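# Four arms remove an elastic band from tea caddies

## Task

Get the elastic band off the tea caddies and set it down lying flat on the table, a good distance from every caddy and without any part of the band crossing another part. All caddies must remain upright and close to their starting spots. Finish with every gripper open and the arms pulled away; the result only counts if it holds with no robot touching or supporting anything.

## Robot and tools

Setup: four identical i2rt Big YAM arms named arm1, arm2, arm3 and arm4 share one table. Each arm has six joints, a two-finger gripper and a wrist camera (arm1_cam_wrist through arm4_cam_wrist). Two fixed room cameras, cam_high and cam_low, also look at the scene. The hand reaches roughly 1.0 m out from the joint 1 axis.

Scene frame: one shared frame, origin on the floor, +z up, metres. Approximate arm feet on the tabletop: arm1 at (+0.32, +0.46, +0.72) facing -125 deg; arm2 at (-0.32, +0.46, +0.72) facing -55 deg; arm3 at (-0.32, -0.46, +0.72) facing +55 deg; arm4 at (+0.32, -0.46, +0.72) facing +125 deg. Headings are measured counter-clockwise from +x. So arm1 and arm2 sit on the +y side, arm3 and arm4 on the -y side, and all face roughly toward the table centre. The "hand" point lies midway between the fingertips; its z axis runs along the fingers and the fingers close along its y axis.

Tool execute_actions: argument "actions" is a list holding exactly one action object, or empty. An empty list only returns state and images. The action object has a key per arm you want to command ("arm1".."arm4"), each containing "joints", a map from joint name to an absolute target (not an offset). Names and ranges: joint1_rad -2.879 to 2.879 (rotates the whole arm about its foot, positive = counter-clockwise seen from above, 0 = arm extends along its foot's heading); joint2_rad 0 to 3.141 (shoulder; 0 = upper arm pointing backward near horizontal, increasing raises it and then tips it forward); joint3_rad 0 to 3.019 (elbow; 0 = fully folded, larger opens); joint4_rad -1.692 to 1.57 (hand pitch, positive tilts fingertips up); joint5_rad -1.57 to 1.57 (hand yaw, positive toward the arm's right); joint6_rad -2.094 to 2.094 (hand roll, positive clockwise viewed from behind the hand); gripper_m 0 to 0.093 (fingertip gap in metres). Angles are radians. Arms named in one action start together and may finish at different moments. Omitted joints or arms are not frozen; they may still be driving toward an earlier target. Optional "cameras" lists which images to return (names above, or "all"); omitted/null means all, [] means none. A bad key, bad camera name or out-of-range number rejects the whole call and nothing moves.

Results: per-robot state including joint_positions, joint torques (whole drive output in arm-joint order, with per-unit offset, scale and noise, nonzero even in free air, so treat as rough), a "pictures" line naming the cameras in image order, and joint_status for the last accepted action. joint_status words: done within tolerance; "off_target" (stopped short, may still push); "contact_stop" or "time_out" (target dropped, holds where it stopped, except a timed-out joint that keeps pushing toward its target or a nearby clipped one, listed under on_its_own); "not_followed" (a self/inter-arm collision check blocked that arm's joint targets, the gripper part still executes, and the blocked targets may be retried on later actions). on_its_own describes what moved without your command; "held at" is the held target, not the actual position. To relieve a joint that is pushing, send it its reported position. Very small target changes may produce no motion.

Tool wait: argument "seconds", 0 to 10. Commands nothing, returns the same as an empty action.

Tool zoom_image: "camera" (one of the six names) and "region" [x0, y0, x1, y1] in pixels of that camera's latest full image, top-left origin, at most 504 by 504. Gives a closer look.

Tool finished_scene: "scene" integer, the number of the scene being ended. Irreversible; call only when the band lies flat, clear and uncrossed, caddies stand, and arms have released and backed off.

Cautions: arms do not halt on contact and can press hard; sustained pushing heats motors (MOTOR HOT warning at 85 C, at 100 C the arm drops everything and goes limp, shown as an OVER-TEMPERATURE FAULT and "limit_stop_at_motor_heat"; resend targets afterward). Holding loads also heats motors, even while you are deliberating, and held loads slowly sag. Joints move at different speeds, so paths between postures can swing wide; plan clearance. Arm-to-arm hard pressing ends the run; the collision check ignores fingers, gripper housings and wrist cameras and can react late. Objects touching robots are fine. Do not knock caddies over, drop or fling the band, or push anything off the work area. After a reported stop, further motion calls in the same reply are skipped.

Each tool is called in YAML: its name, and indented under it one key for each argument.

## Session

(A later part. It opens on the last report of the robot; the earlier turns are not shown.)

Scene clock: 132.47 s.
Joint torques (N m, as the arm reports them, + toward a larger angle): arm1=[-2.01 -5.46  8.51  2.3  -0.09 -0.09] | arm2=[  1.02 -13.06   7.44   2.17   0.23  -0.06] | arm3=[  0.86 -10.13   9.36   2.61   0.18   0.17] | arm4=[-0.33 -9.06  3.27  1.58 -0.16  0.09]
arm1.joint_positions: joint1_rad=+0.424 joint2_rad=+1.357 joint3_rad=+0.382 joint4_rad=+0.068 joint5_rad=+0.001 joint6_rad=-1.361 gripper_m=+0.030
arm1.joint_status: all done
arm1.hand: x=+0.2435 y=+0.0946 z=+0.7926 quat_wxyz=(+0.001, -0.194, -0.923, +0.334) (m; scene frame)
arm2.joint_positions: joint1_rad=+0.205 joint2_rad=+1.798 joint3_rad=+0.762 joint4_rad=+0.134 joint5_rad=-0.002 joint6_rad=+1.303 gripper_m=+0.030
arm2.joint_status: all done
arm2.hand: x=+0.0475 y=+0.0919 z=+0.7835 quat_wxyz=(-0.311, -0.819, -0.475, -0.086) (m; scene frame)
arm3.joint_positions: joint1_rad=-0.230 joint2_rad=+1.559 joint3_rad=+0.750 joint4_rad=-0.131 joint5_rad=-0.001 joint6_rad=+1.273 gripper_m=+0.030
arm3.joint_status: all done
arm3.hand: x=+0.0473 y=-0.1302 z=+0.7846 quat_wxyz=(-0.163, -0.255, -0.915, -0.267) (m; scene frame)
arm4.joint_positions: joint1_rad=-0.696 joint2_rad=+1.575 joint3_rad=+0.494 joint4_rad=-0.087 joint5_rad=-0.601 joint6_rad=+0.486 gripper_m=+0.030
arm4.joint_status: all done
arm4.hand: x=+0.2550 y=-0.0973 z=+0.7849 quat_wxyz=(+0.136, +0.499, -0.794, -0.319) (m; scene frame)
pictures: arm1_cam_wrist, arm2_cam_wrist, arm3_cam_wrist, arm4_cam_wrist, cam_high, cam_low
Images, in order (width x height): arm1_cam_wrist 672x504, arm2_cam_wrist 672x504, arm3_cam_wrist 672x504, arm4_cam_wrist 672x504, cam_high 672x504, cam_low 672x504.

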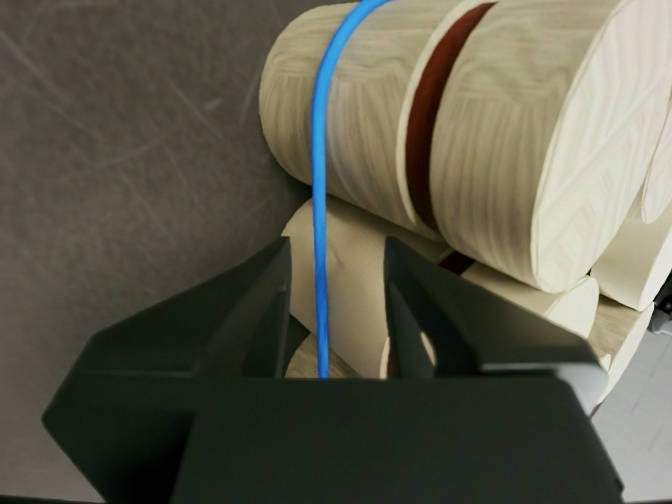

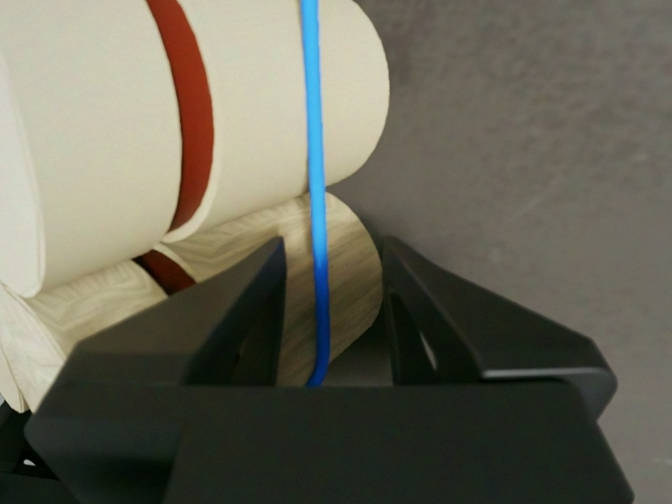

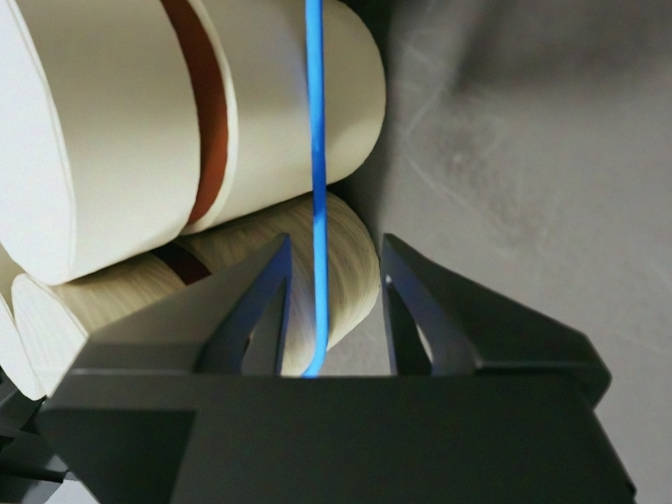

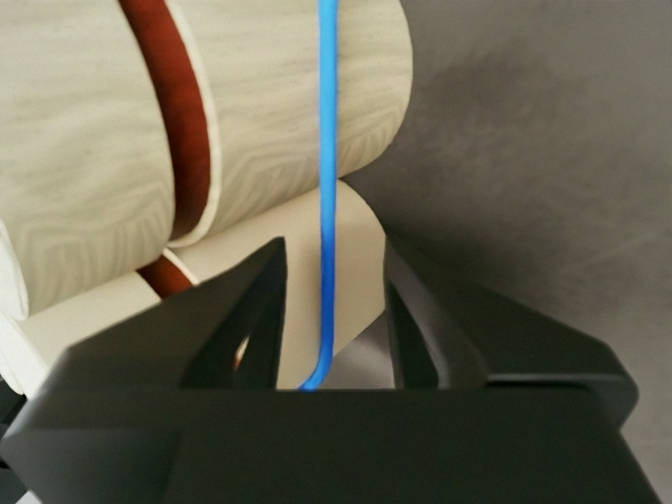

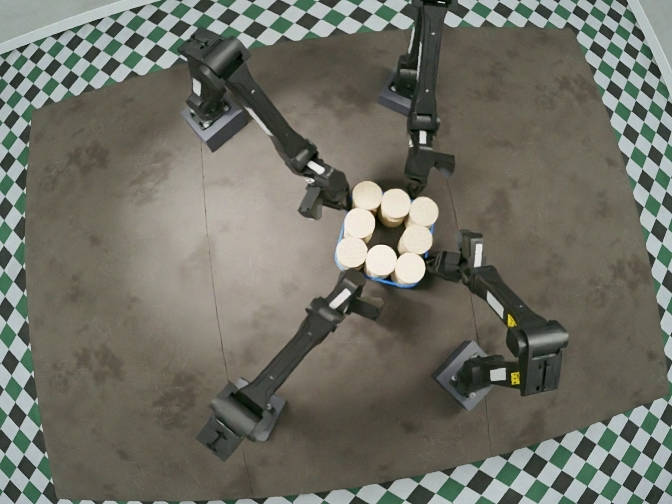

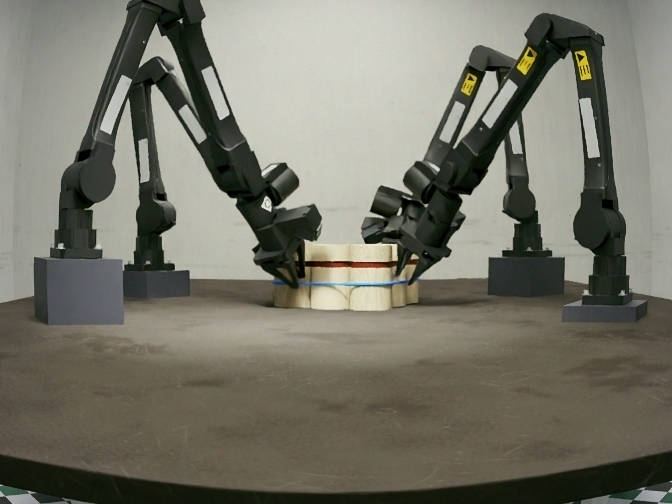

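execute_actions:
  actions:
    - {"arm1": {"joints": {"joint1_rad": 0.395, "joint2_rad": 1.447, "joint4_rad": 0.149}}, "arm2": {"joints": {"joint2_rad": 1.877, "joint3_rad": 0.819, "joint4_rad": 0.177}}, "arm3": {"joints": {"joint2_rad": 1.624, "joint3_rad": 0.806, "joint4_rad": -0.065}}, "arm4": {"joints": {"joint1_rad": -0.657, "joint2_rad": 1.659, "joint4_rad": 0.032}}}

Scene clock: 146.73 s.
Joint torques (N m, as the arm reports them, + toward a larger angle): arm1=[-1.68 -6.36  8.    2.39 -0.09 -0.09] | arm2=[  0.52 -13.08   6.98   2.21   0.2   -0.05] | arm3=[  0.66 -10.98   9.1    2.67   0.17   0.15] | arm4=[-0.18 -9.67  2.87  1.81 -0.25  0.08]
arm1.joint_positions: joint1_rad=+0.401 joint2_rad=+1.434 joint3_rad=+0.382 joint4_rad=+0.122 joint5_rad=+0.001 joint6_rad=-1.361 gripper_m=+0.030
arm1.joint_status: all done
arm1.hand: x=+0.2351 y=+0.0959 z=+0.7737 quat_wxyz=(+0.005, -0.205, -0.924, +0.323) (m; scene frame)
arm2.joint_positions: joint1_rad=+0.205 joint2_rad=+1.863 joint3_rad=+0.794 joint4_rad=+0.165 joint5_rad=-0.001 joint6_rad=+1.303 gripper_m=+0.030
arm2.joint_status: all done
arm2.hand: x=+0.0548 y=+0.0840 z=+0.7658 quat_wxyz=(-0.309, -0.820, -0.474, -0.085) (m; scene frame)
arm3.joint_positions: joint1_rad=-0.230 joint2_rad=+1.628 joint3_rad=+0.770 joint4_rad=-0.087 joint5_rad=-0.001 joint6_rad=+1.273 gripper_m=+0.030
arm3.joint_status: all done
arm3.hand: x=+0.0557 y=-0.1226 z=+0.7662 quat_wxyz=(-0.162, -0.255, -0.916, -0.265) (m; scene frame)
arm4.joint_positions: joint1_rad=-0.666 joint2_rad=+1.648 joint3_rad=+0.492 joint4_rad=+0.015 joint5_rad=-0.599 joint6_rad=+0.487 gripper_m=+0.030
arm4.joint_status: all done
arm4.hand: x=+0.2448 y=-0.0921 z=+0.7688 quat_wxyz=(+0.132, +0.513, -0.783, -0.327) (m; scene frame)
pictures: arm1_cam_wrist, arm2_cam_wrist, arm3_cam_wrist, arm4_cam_wrist, cam_high, cam_low
Images, in order (width x height): arm1_cam_wrist 672x504, arm2_cam_wrist 672x504, arm3_cam_wrist 672x504, arm4_cam_wrist 672x504, cam_high 672x504, cam_low 672x504.

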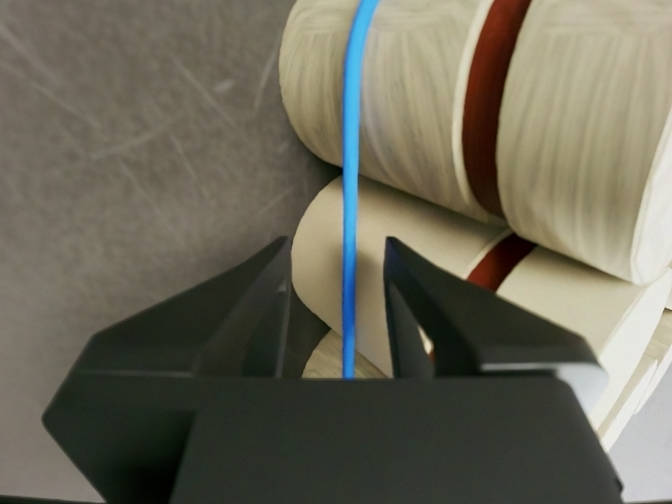

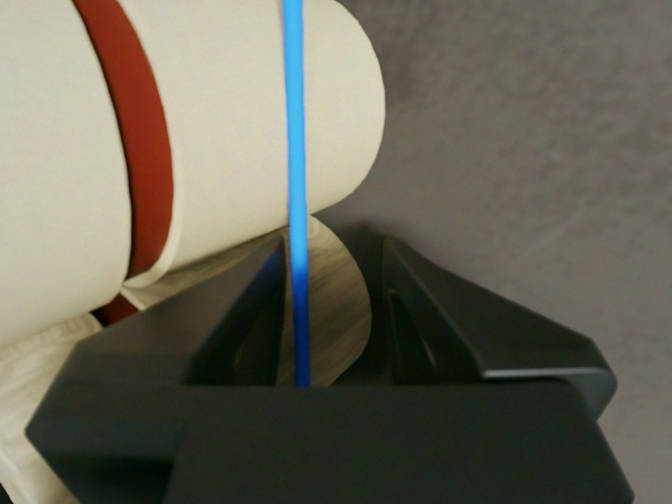

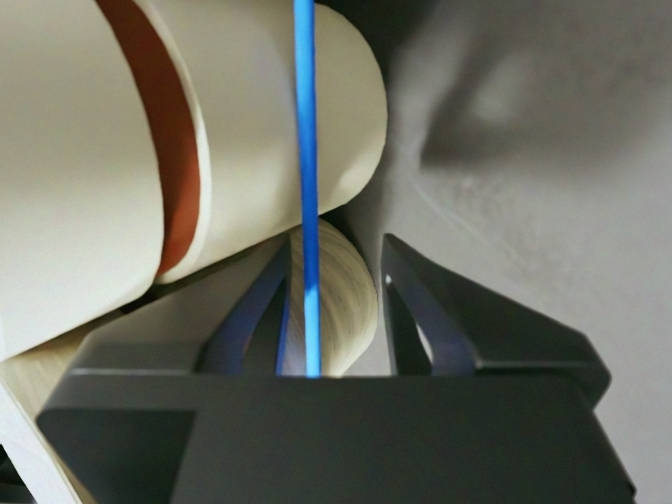

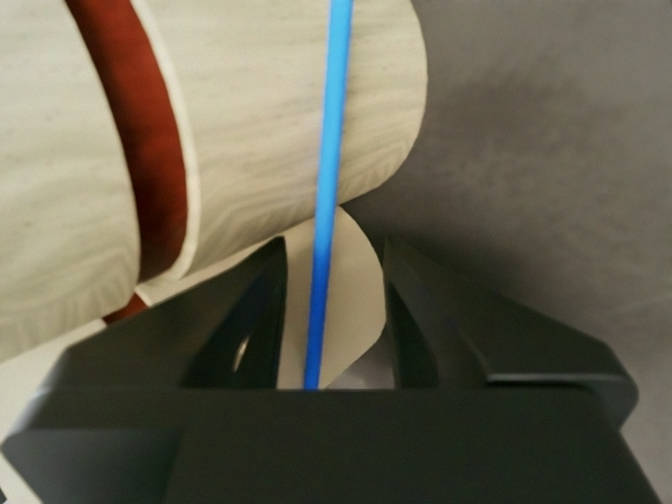

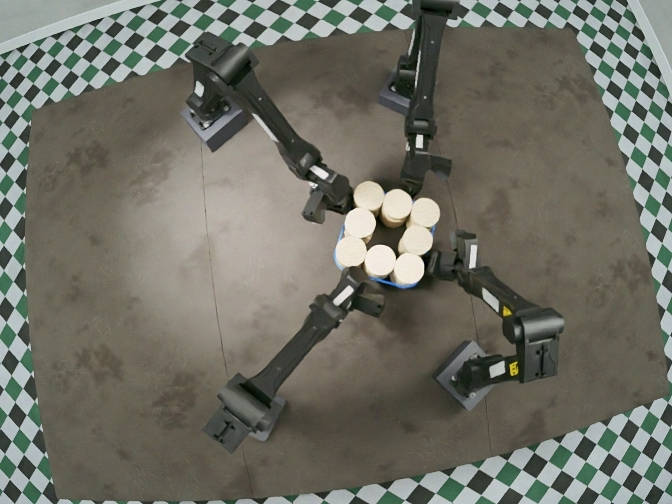

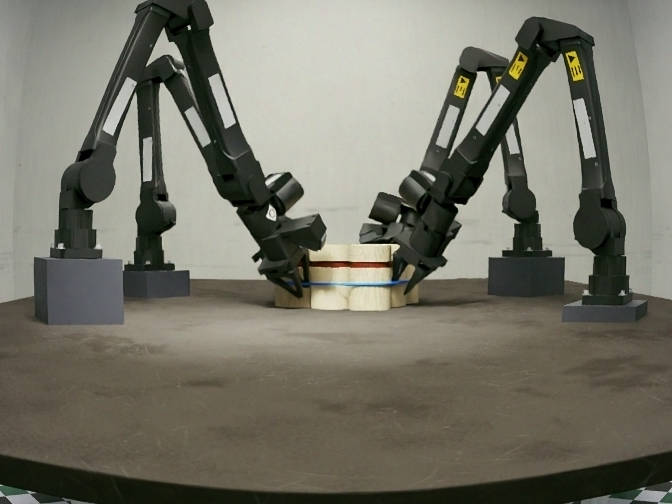

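execute_actions:
  actions:
    - {"arm2": {"joints": {"gripper_m": 0.0}}, "arm3": {"joints": {"gripper_m": 0.0}}, "arm4": {"joints": {"gripper_m": 0.0}}}

zoom_image:
  camera: "cam_high"
  region: [320, 165, 460, 305]

Scene clock: 148.40 s.
Joint torques (N m, as the arm reports them, + toward a larger angle): arm1=[-1.65 -6.53  7.96  2.4  -0.1  -0.09] | arm2=[  1.23 -13.83   6.96   2.13   0.17  -0.04] | arm3=[  0.44 -11.16   9.1    2.67   0.18   0.14] | arm4=[-0.1  -9.63  2.92  1.68 -0.25  0.08]
arm1.joint_positions: joint1_rad=+0.401 joint2_rad=+1.434 joint3_rad=+0.382 joint4_rad=+0.122 joint5_rad=+0.001 joint6_rad=-1.361 gripper_m=+0.030
arm1.joint_status: not commanded
arm1.hand: x=+0.2351 y=+0.0959 z=+0.7737 quat_wxyz=(+0.005, -0.205, -0.924, +0.323) (m; scene frame)
arm2.joint_positions: joint1_rad=+0.205 joint2_rad=+1.863 joint3_rad=+0.794 joint4_rad=+0.166 joint5_rad=-0.001 joint6_rad=+1.303 gripper_m=+0.002
arm2.joint_status: all done
arm2.hand: x=+0.0550 y=+0.0839 z=+0.7660 quat_wxyz=(-0.310, -0.820, -0.474, -0.086) (m; scene frame)
arm3.joint_positions: joint1_rad=-0.230 joint2_rad=+1.628 joint3_rad=+0.770 joint4_rad=-0.087 joint5_rad=-0.001 joint6_rad=+1.273 gripper_m=+0.003
arm3.joint_status: all done
arm3.hand: x=+0.0557 y=-0.1226 z=+0.7662 quat_wxyz=(-0.162, -0.255, -0.916, -0.265) (m; scene frame)
arm4.joint_positions: joint1_rad=-0.666 joint2_rad=+1.648 joint3_rad=+0.492 joint4_rad=+0.018 joint5_rad=-0.599 joint6_rad=+0.487 gripper_m=+0.003
arm4.joint_status: all done
arm4.hand: x=+0.2448 y=-0.0915 z=+0.7691 quat_wxyz=(+0.132, +0.513, -0.782, -0.328) (m; scene frame)
pictures: arm1_cam_wrist, arm2_cam_wrist, arm3_cam_wrist, arm4_cam_wrist, cam_high, cam_low
Images, in order (width x height): arm1_cam_wrist 672x504, arm2_cam_wrist 672x504, arm3_cam_wrist 672x504, arm4_cam_wrist 672x504, cam_high 672x504, cam_low 672x504.

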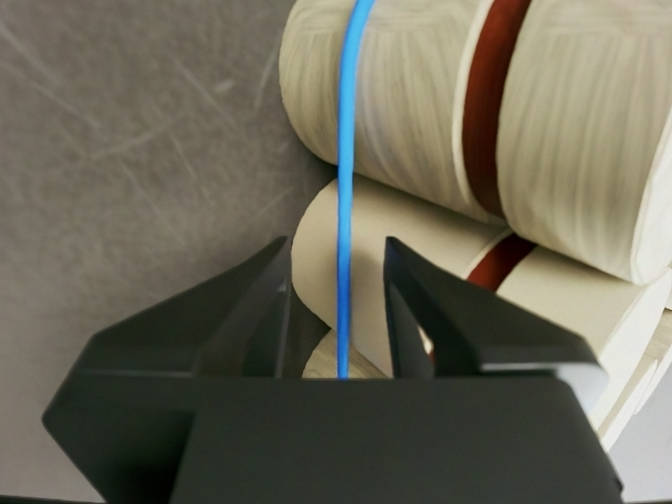

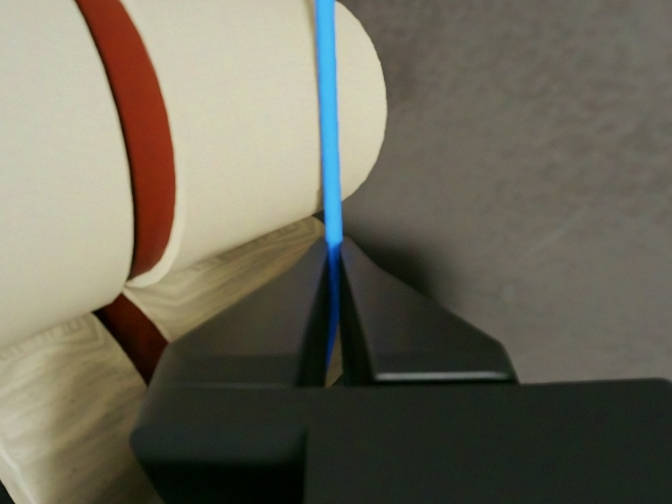

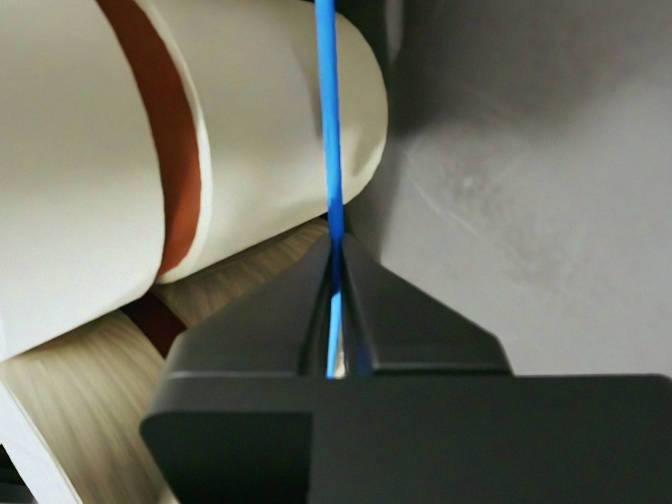

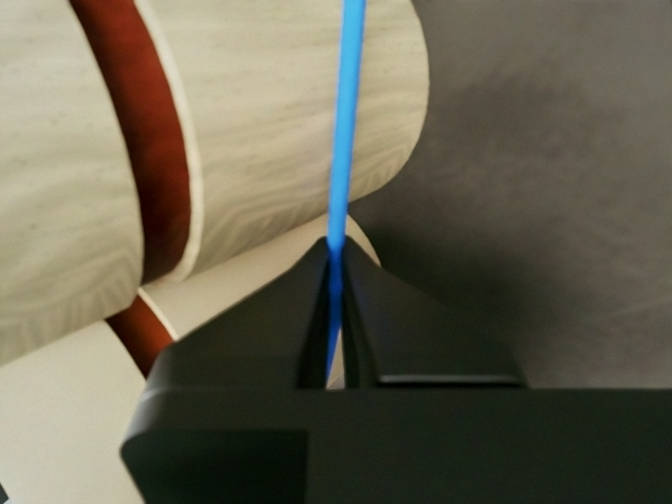

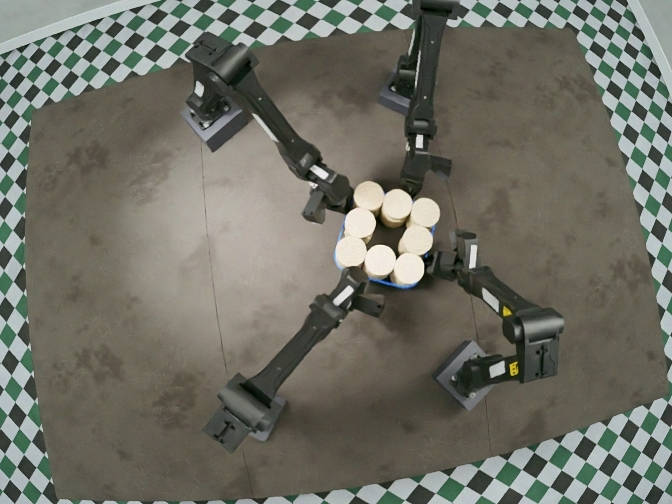

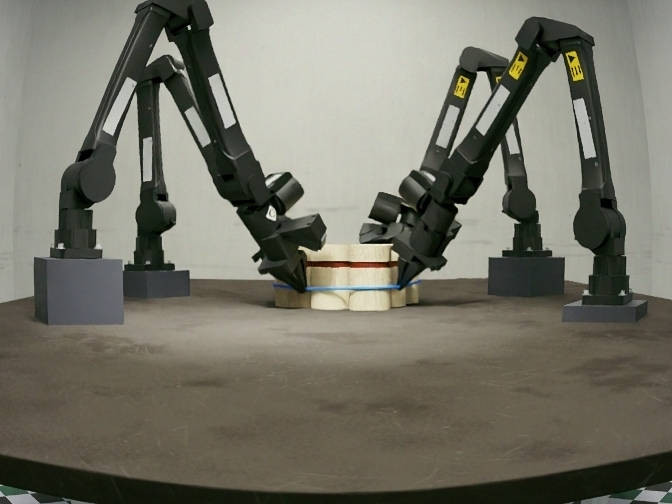

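Region (320, 165, 460, 305) of cam_high's 672x504 image, scaled by 3.600, with more detail than that image has.

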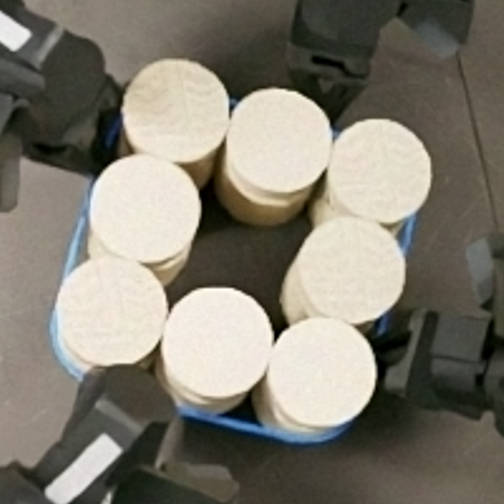

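zoom_image:
  camera: "arm1_cam_wrist"
  region: [260, 150, 440, 300]

zoom_image:
  camera: "cam_low"
  region: [250, 220, 450, 320]

Region (260, 150, 440, 300) of arm1_cam_wrist's 672x504 image, scaled by 2.800, with more detail than that image has.

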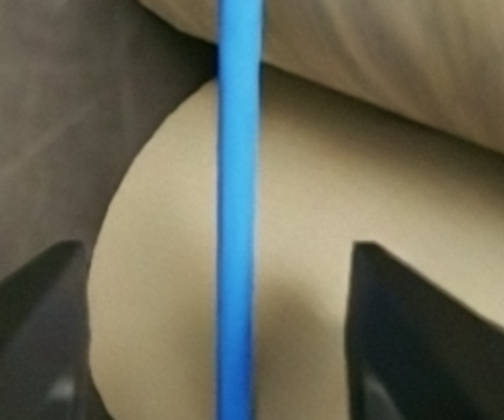

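Region (250, 220, 450, 320) of cam_low's 672x504 image, scaled by 2.520, with more detail than that image has.

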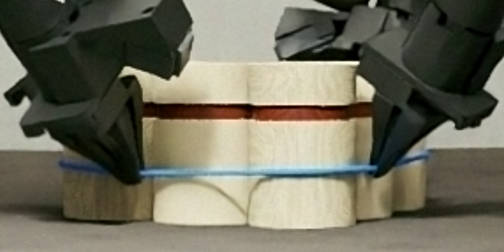

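execute_actions:
  actions:
    - {"arm1": {"joints": {"joint1_rad": 0.445}}}
  cameras: []

execute_actions:
  actions:
    - {"arm1": {"joints": {"joint2_rad": 1.51, "joint4_rad": 0.225}}}
  cameras: ["arm1_cam_wrist", "cam_high"]

Scene clock: 153.80 s.
Joint torques (N m, as the arm reports them, + toward a larger angle): arm1=[-0.88 -6.43  7.97  2.37 -0.09 -0.09] | arm2=[  0.8  -13.5    6.93   2.19   0.2   -0.07] | arm3=[  0.48 -11.03   9.15   2.77   0.19   0.15] | arm4=[-0.19 -9.72  2.9   1.69 -0.25  0.08]
arm1.joint_positions: joint1_rad=+0.442 joint2_rad=+1.434 joint3_rad=+0.382 joint4_rad=+0.122 joint5_rad=+0.001 joint6_rad=-1.361 gripper_m=+0.030
arm1.joint_status: all done
arm1.hand: x=+0.2498 y=+0.0927 z=+0.7736 quat_wxyz=(-0.001, -0.186, -0.928, +0.323) (m; scene frame)
arm2.joint_positions: joint1_rad=+0.205 joint2_rad=+1.863 joint3_rad=+0.794 joint4_rad=+0.166 joint5_rad=-0.001 joint6_rad=+1.303 gripper_m=+0.002
arm2.joint_status: not commanded
arm2.hand: x=+0.0550 y=+0.0839 z=+0.7660 quat_wxyz=(-0.310, -0.820, -0.474, -0.086) (m; scene frame)
arm3.joint_positions: joint1_rad=-0.230 joint2_rad=+1.628 joint3_rad=+0.770 joint4_rad=-0.087 joint5_rad=-0.001 joint6_rad=+1.273 gripper_m=+0.003
arm3.joint_status: not commanded
arm3.hand: x=+0.0557 y=-0.1226 z=+0.7662 quat_wxyz=(-0.162, -0.255, -0.916, -0.265) (m; scene frame)
arm4.joint_positions: joint1_rad=-0.666 joint2_rad=+1.648 joint3_rad=+0.492 joint4_rad=+0.018 joint5_rad=-0.599 joint6_rad=+0.487 gripper_m=+0.003
arm4.joint_status: not commanded
arm4.hand: x=+0.2448 y=-0.0915 z=+0.7691 quat_wxyz=(+0.132, +0.513, -0.782, -0.328) (m; scene frame)
pictures: none
No camera images: the call's "cameras" was empty. Leave "cameras" out to get every camera's image.

Scene clock: 154.60 s.
Joint torques (N m, as the arm reports them, + toward a larger angle): arm1=[-0.98 -6.92  7.51  2.35 -0.08 -0.09] | arm2=[  0.64 -13.45   7.06   2.14   0.16  -0.07] | arm3=[  0.82 -11.35   9.1    2.63   0.17   0.15] | arm4=[-0.12 -9.67  2.89  1.69 -0.25  0.08]
arm1.joint_positions: joint1_rad=+0.442 joint2_rad=+1.494 joint3_rad=+0.382 joint4_rad=+0.198 joint5_rad=+0.001 joint6_rad=-1.361 gripper_m=+0.030
arm1.joint_status: all done
arm1.hand: x=+0.2487 y=+0.0868 z=+0.7636 quat_wxyz=(-0.002, -0.186, -0.925, +0.330) (m; scene frame)
arm2.joint_positions: joint1_rad=+0.205 joint2_rad=+1.863 joint3_rad=+0.794 joint4_rad=+0.166 joint5_rad=-0.001 joint6_rad=+1.303 gripper_m=+0.002
arm2.joint_status: not commanded
arm2.hand: x=+0.0550 y=+0.0839 z=+0.7660 quat_wxyz=(-0.310, -0.820, -0.474, -0.086) (m; scene frame)
arm3.joint_positions: joint1_rad=-0.230 joint2_rad=+1.628 joint3_rad=+0.770 joint4_rad=-0.087 joint5_rad=-0.001 joint6_rad=+1.273 gripper_m=+0.003
arm3.joint_status: not commanded
arm3.hand: x=+0.0557 y=-0.1226 z=+0.7662 quat_wxyz=(-0.162, -0.255, -0.916, -0.265) (m; scene frame)
arm4.joint_positions: joint1_rad=-0.666 joint2_rad=+1.648 joint3_rad=+0.492 joint4_rad=+0.018 joint5_rad=-0.599 joint6_rad=+0.487 gripper_m=+0.003
arm4.joint_status: not commanded
arm4.hand: x=+0.2448 y=-0.0915 z=+0.7691 quat_wxyz=(+0.132, +0.513, -0.782, -0.328) (m; scene frame)
pictures: arm1_cam_wrist, cam_high
Images, in order (width x height): arm1_cam_wrist 672x504, cam_high 672x504.

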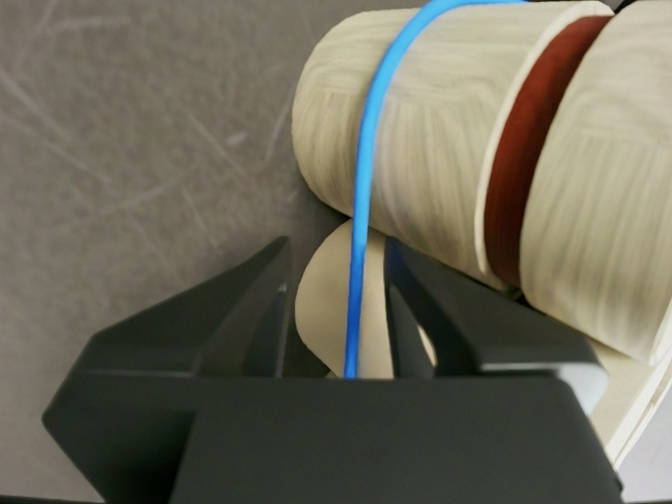

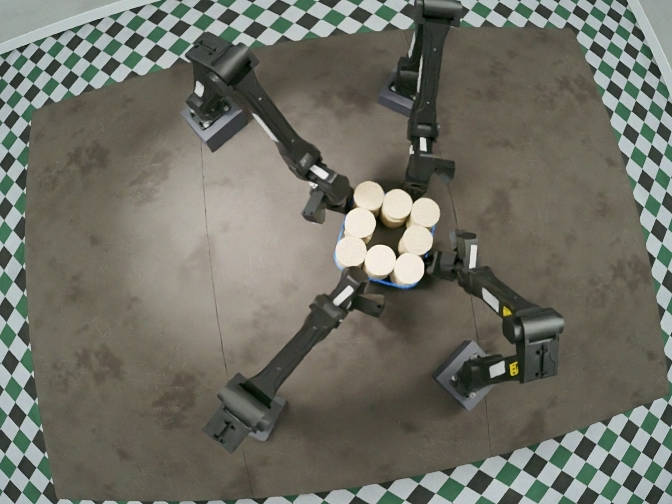

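execute_actions:
  actions:
    - {"arm1": {"joints": {"joint1_rad": 0.426, "gripper_m": 0.024}}}
  cameras: []

execute_actions:
  actions:
    - {"arm1": {"joints": {"joint2_rad": 1.57, "joint4_rad": 0.31}}}
  cameras: ["arm1_cam_wrist", "cam_high"]

Scene clock: 157.67 s.
Joint torques (N m, as the arm reports them, + toward a larger angle): arm1=[-1.93 -6.78  7.5   2.4  -0.07 -0.08] | arm2=[  0.89 -13.93   7.01   2.17   0.15  -0.06] | arm3=[  0.69 -11.21   9.15   2.7    0.2    0.16] | arm4=[-0.06 -9.59  2.9   1.65 -0.26  0.08]
arm1.joint_positions: joint1_rad=+0.434 joint2_rad=+1.494 joint3_rad=+0.382 joint4_rad=+0.198 joint5_rad=+0.001 joint6_rad=-1.361 gripper_m=+0.024
arm1.joint_status: all done
arm1.hand: x=+0.2460 y=+0.0873 z=+0.7636 quat_wxyz=(+0.000, -0.189, -0.925, +0.330) (m; scene frame)
arm2.joint_positions: joint1_rad=+0.205 joint2_rad=+1.863 joint3_rad=+0.794 joint4_rad=+0.166 joint5_rad=-0.001 joint6_rad=+1.303 gripper_m=+0.002
arm2.joint_status: not commanded
arm2.hand: x=+0.0550 y=+0.0839 z=+0.7660 quat_wxyz=(-0.310, -0.820, -0.474, -0.086) (m; scene frame)
arm3.joint_positions: joint1_rad=-0.230 joint2_rad=+1.628 joint3_rad=+0.770 joint4_rad=-0.087 joint5_rad=-0.001 joint6_rad=+1.273 gripper_m=+0.003
arm3.joint_status: not commanded
arm3.hand: x=+0.0557 y=-0.1226 z=+0.7662 quat_wxyz=(-0.162, -0.255, -0.916, -0.265) (m; scene frame)
arm4.joint_positions: joint1_rad=-0.666 joint2_rad=+1.648 joint3_rad=+0.492 joint4_rad=+0.018 joint5_rad=-0.599 joint6_rad=+0.487 gripper_m=+0.003
arm4.joint_status: not commanded
arm4.hand: x=+0.2448 y=-0.0915 z=+0.7691 quat_wxyz=(+0.132, +0.513, -0.782, -0.328) (m; scene frame)
pictures: none
No camera images: the call's "cameras" was empty. Leave "cameras" out to get every camera's image.

Scene clock: 158.37 s.
Joint torques (N m, as the arm reports them, + toward a larger angle): arm1=[-1.81 -7.13  7.08  2.55 -0.08 -0.08] | arm2=[  1.08 -13.63   6.94   2.2    0.18  -0.03] | arm3=[  0.5  -11.21   9.11   2.68   0.19   0.16] | arm4=[-0.11 -9.62  2.9   1.65 -0.25  0.09]
arm1.joint_positions: joint1_rad=+0.434 joint2_rad=+1.553 joint3_rad=+0.382 joint4_rad=+0.278 joint5_rad=+0.001 joint6_rad=-1.361 gripper_m=+0.024
arm1.joint_status: all done
arm1.hand: x=+0.2445 y=+0.0813 z=+0.7547 quat_wxyz=(+0.000, -0.189, -0.921, +0.340) (m; scene frame)
arm2.joint_positions: joint1_rad=+0.205 joint2_rad=+1.863 joint3_rad=+0.794 joint4_rad=+0.166 joint5_rad=-0.001 joint6_rad=+1.303 gripper_m=+0.002
arm2.joint_status: not commanded
arm2.hand: x=+0.0550 y=+0.0839 z=+0.7660 quat_wxyz=(-0.310, -0.820, -0.474, -0.086) (m; scene frame)
arm3.joint_positions: joint1_rad=-0.230 joint2_rad=+1.628 joint3_rad=+0.770 joint4_rad=-0.087 joint5_rad=-0.001 joint6_rad=+1.273 gripper_m=+0.003
arm3.joint_status: not commanded
arm3.hand: x=+0.0557 y=-0.1226 z=+0.7662 quat_wxyz=(-0.162, -0.255, -0.916, -0.265) (m; scene frame)
arm4.joint_positions: joint1_rad=-0.666 joint2_rad=+1.648 joint3_rad=+0.492 joint4_rad=+0.018 joint5_rad=-0.599 joint6_rad=+0.487 gripper_m=+0.003
arm4.joint_status: not commanded
arm4.hand: x=+0.2448 y=-0.0915 z=+0.7691 quat_wxyz=(+0.132, +0.513, -0.782, -0.328) (m; scene frame)
pictures: arm1_cam_wrist, cam_high
Images, in order (width x height): arm1_cam_wrist 672x504, cam_high 672x504.

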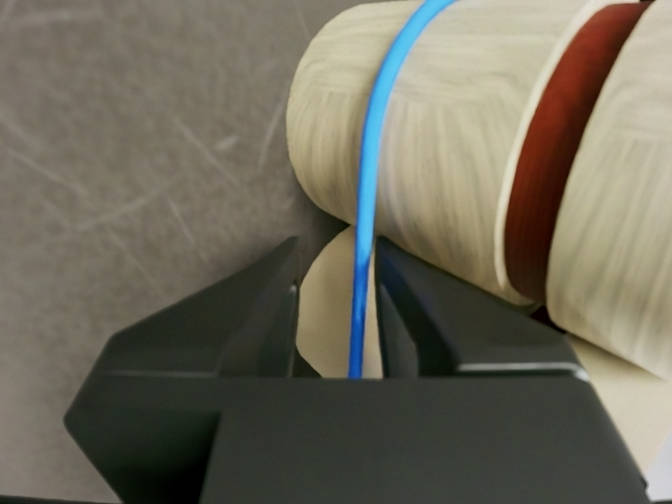

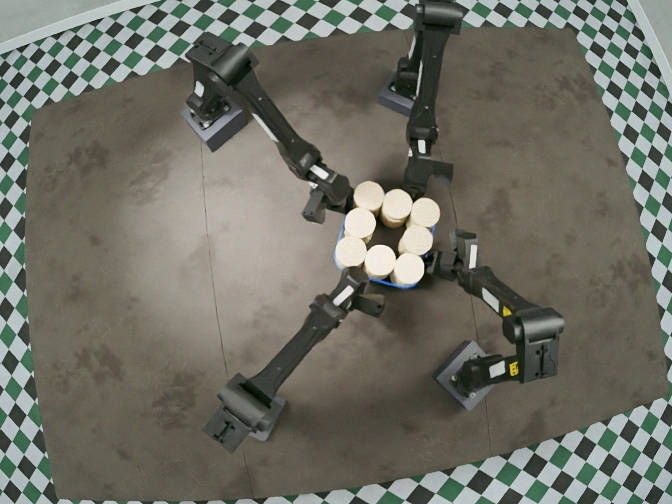

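execute_actions:
  actions:
    - {"arm1": {"joints": {"gripper_m": 0.0}}}
  cameras: ["arm1_cam_wrist", "cam_high"]

zoom_image:
  camera: "cam_high"
  region: [320, 165, 460, 305]

Scene clock: 159.63 s.
Joint torques (N m, as the arm reports them, + toward a larger angle): arm1=[-1.7  -6.84  7.09  2.34 -0.08 -0.07] | arm2=[  0.69 -13.39   7.02   2.15   0.2   -0.04] | arm3=[  0.69 -11.04   9.06   2.68   0.18   0.15] | arm4=[-0.09 -9.67  2.92  1.67 -0.25  0.09]
arm1.joint_positions: joint1_rad=+0.434 joint2_rad=+1.553 joint3_rad=+0.382 joint4_rad=+0.286 joint5_rad=+0.001 joint6_rad=-1.361 gripper_m=+0.002
arm1.joint_status: all done
arm1.hand: x=+0.2442 y=+0.0799 z=+0.7559 quat_wxyz=(+0.000, -0.188, -0.920, +0.344) (m; scene frame)
arm2.joint_positions: joint1_rad=+0.205 joint2_rad=+1.863 joint3_rad=+0.794 joint4_rad=+0.166 joint5_rad=-0.001 joint6_rad=+1.303 gripper_m=+0.002
arm2.joint_status: not commanded
arm2.hand: x=+0.0550 y=+0.0839 z=+0.7660 quat_wxyz=(-0.310, -0.820, -0.474, -0.086) (m; scene frame)
arm3.joint_positions: joint1_rad=-0.230 joint2_rad=+1.628 joint3_rad=+0.770 joint4_rad=-0.087 joint5_rad=-0.001 joint6_rad=+1.273 gripper_m=+0.003
arm3.joint_status: not commanded
arm3.hand: x=+0.0557 y=-0.1226 z=+0.7662 quat_wxyz=(-0.162, -0.255, -0.916, -0.265) (m; scene frame)
arm4.joint_positions: joint1_rad=-0.666 joint2_rad=+1.648 joint3_rad=+0.492 joint4_rad=+0.018 joint5_rad=-0.599 joint6_rad=+0.487 gripper_m=+0.003
arm4.joint_status: not commanded
arm4.hand: x=+0.2448 y=-0.0915 z=+0.7691 quat_wxyz=(+0.132, +0.513, -0.782, -0.328) (m; scene frame)
pictures: arm1_cam_wrist, cam_high
Images, in order (width x height): arm1_cam_wrist 672x504, cam_high 672x504.

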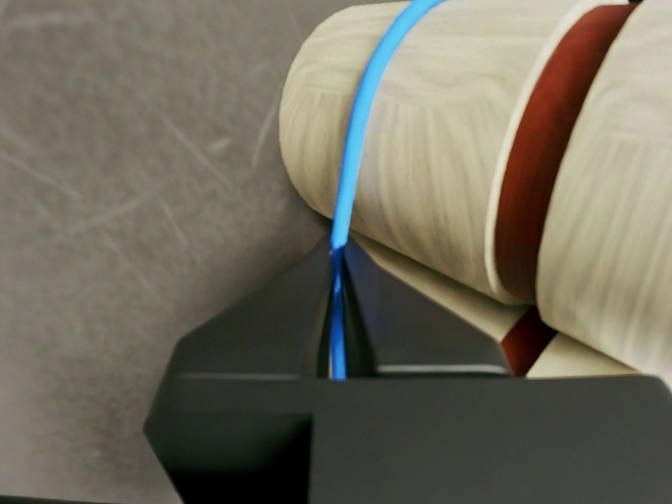

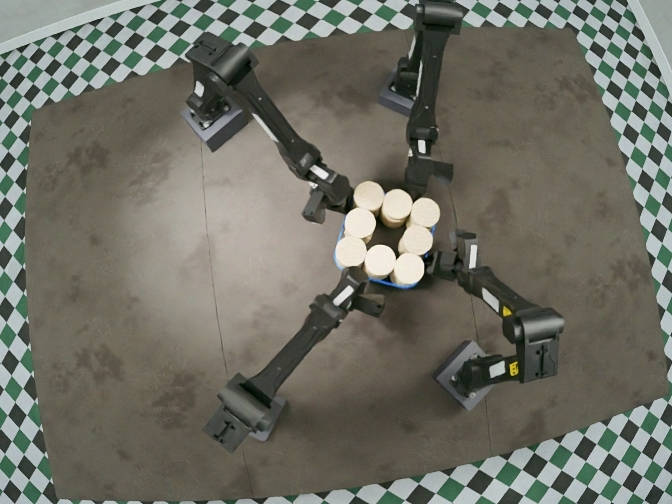

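Region (320, 165, 460, 305) of cam_high's 672x504 image, scaled by 3.600, with more detail than that image has.

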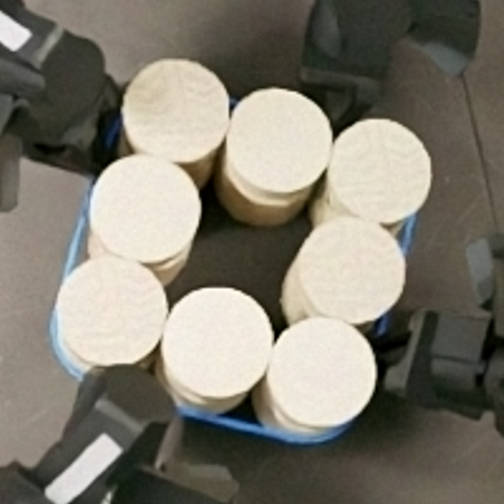

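execute_actions:
  actions:
    - {"arm1": {"joints": {"joint1_rad": 0.513, "joint2_rad": 1.49, "joint3_rad": 0.336, "joint4_rad": 0.29}}, "arm2": {"joints": {"joint1_rad": 0.233, "joint2_rad": 1.8, "joint3_rad": 0.703, "joint4_rad": 0.213}}, "arm3": {"joints": {"joint1_rad": -0.2, "joint2_rad": 1.545, "joint3_rad": 0.683, "joint4_rad": -0.055}}, "arm4": {"joints": {"joint1_rad": -0.715, "joint2_rad": 1.568, "joint3_rad": 0.392, "joint4_rad": 0.052}}}

zoom_image:
  camera: "cam_high"
  region: [300, 145, 480, 325]

Scene clock: 175.97 s.
Joint torques (N m, as the arm reports them, + toward a larger angle): arm1=[-0.45 -8.3   4.44  1.78 -0.37 -0.1 ] | arm2=[  1.19 -14.74   4.23   1.59   0.16  -0.07] | arm3=[  1.76 -10.58   6.12   2.17   0.15   0.12] | arm4=[-1.64 -9.42  2.55  1.38 -0.18  0.06]
arm1.joint_positions: joint1_rad=+0.504 joint2_rad=+1.497 joint3_rad=+0.345 joint4_rad=+0.286 joint5_rad=+0.007 joint6_rad=-1.361 gripper_m=+0.002
arm1.joint_status: all done
arm1.hand: x=+0.2715 y=+0.0867 z=+0.7641 quat_wxyz=(-0.010, -0.156, -0.923, +0.352) (m; scene frame)
arm2.joint_positions: joint1_rad=+0.232 joint2_rad=+1.812 joint3_rad=+0.711 joint4_rad=+0.214 joint5_rad=+0.000 joint6_rad=+1.305 gripper_m=+0.002
arm2.joint_status: all done
arm2.hand: x=+0.0469 y=+0.1115 z=+0.7720 quat_wxyz=(-0.317, -0.811, -0.483, -0.092) (m; scene frame)
arm3.joint_positions: joint1_rad=-0.207 joint2_rad=+1.552 joint3_rad=+0.688 joint4_rad=-0.064 joint5_rad=-0.001 joint6_rad=+1.274 gripper_m=+0.003
arm3.joint_status: all done
arm3.hand: x=+0.0285 y=-0.1328 z=+0.7731 quat_wxyz=(-0.164, -0.245, -0.916, -0.274) (m; scene frame)
arm4.joint_positions: joint1_rad=-0.708 joint2_rad=+1.570 joint3_rad=+0.403 joint4_rad=+0.046 joint5_rad=-0.601 joint6_rad=+0.489 gripper_m=+0.003
arm4.joint_status: all done
arm4.hand: x=+0.2570 y=-0.1188 z=+0.7753 quat_wxyz=(+0.121, +0.497, -0.790, -0.337) (m; scene frame)
pictures: arm1_cam_wrist, arm2_cam_wrist, arm3_cam_wrist, arm4_cam_wrist, cam_high, cam_low
Images, in order (width x height): arm1_cam_wrist 672x504, arm2_cam_wrist 672x504, arm3_cam_wrist 672x504, arm4_cam_wrist 672x504, cam_high 672x504, cam_low 672x504.

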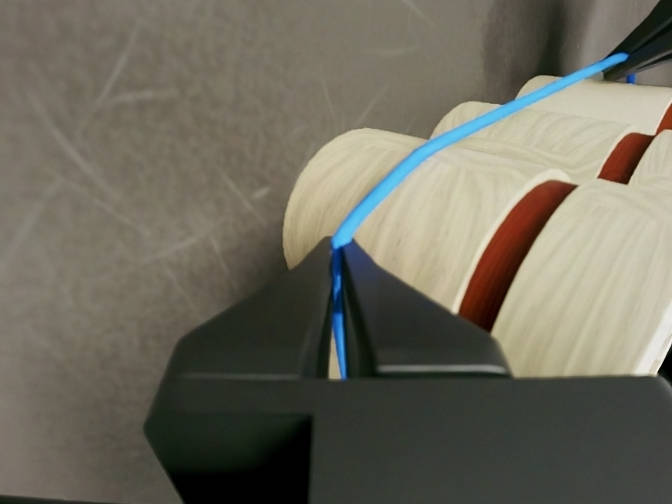

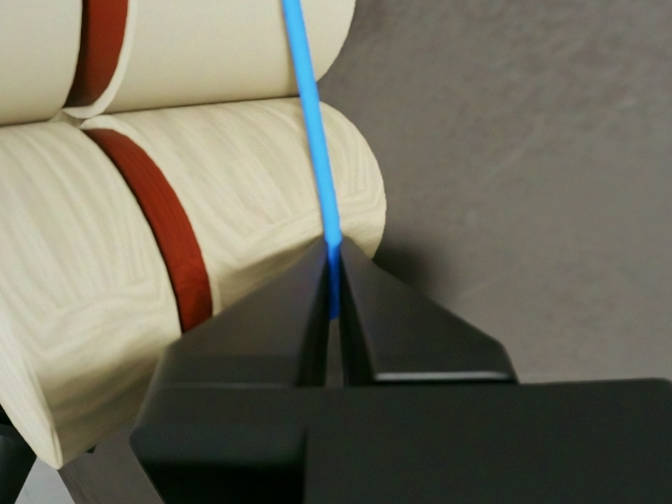

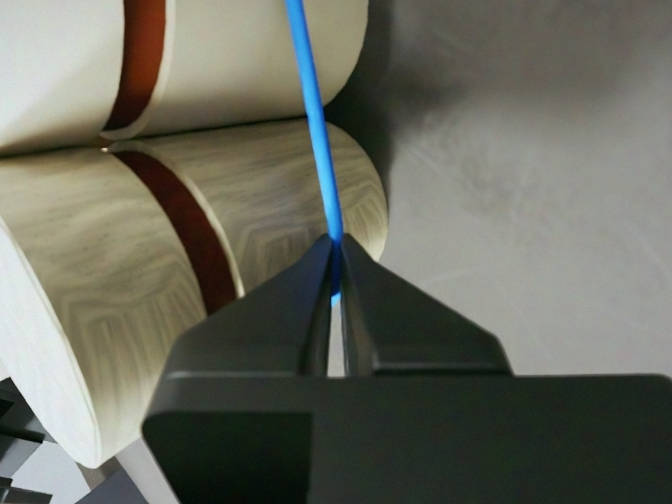

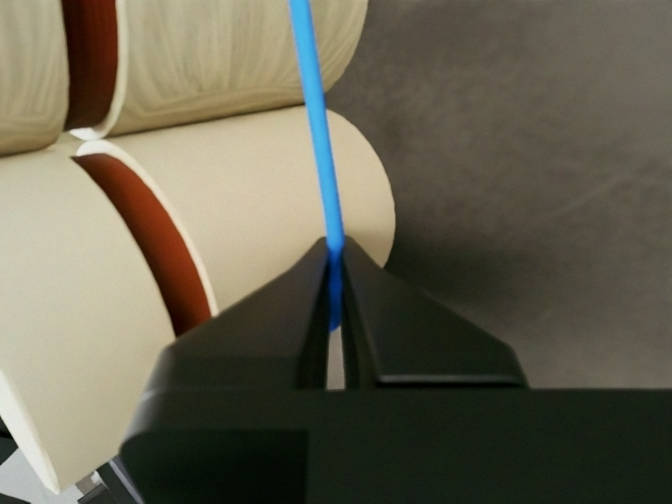

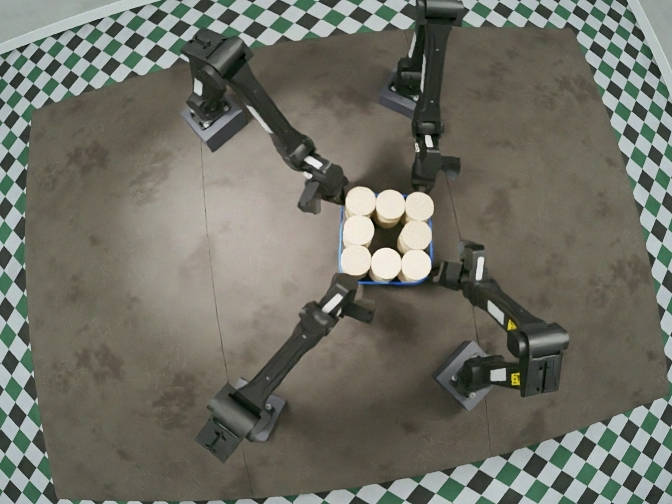

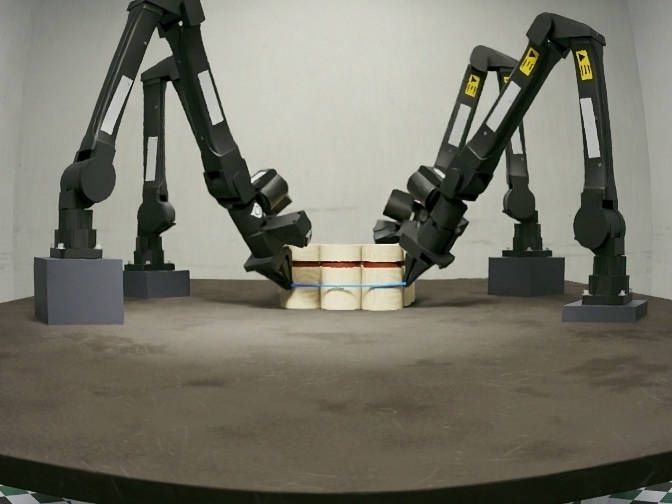

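Region (300, 145, 480, 325) of cam_high's 672x504 image, scaled by 2.800, with more detail than that image has.

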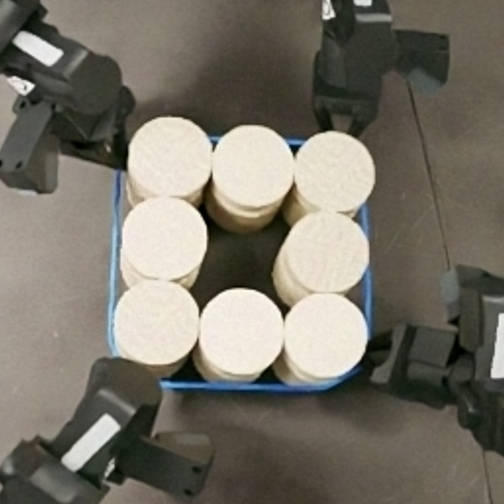

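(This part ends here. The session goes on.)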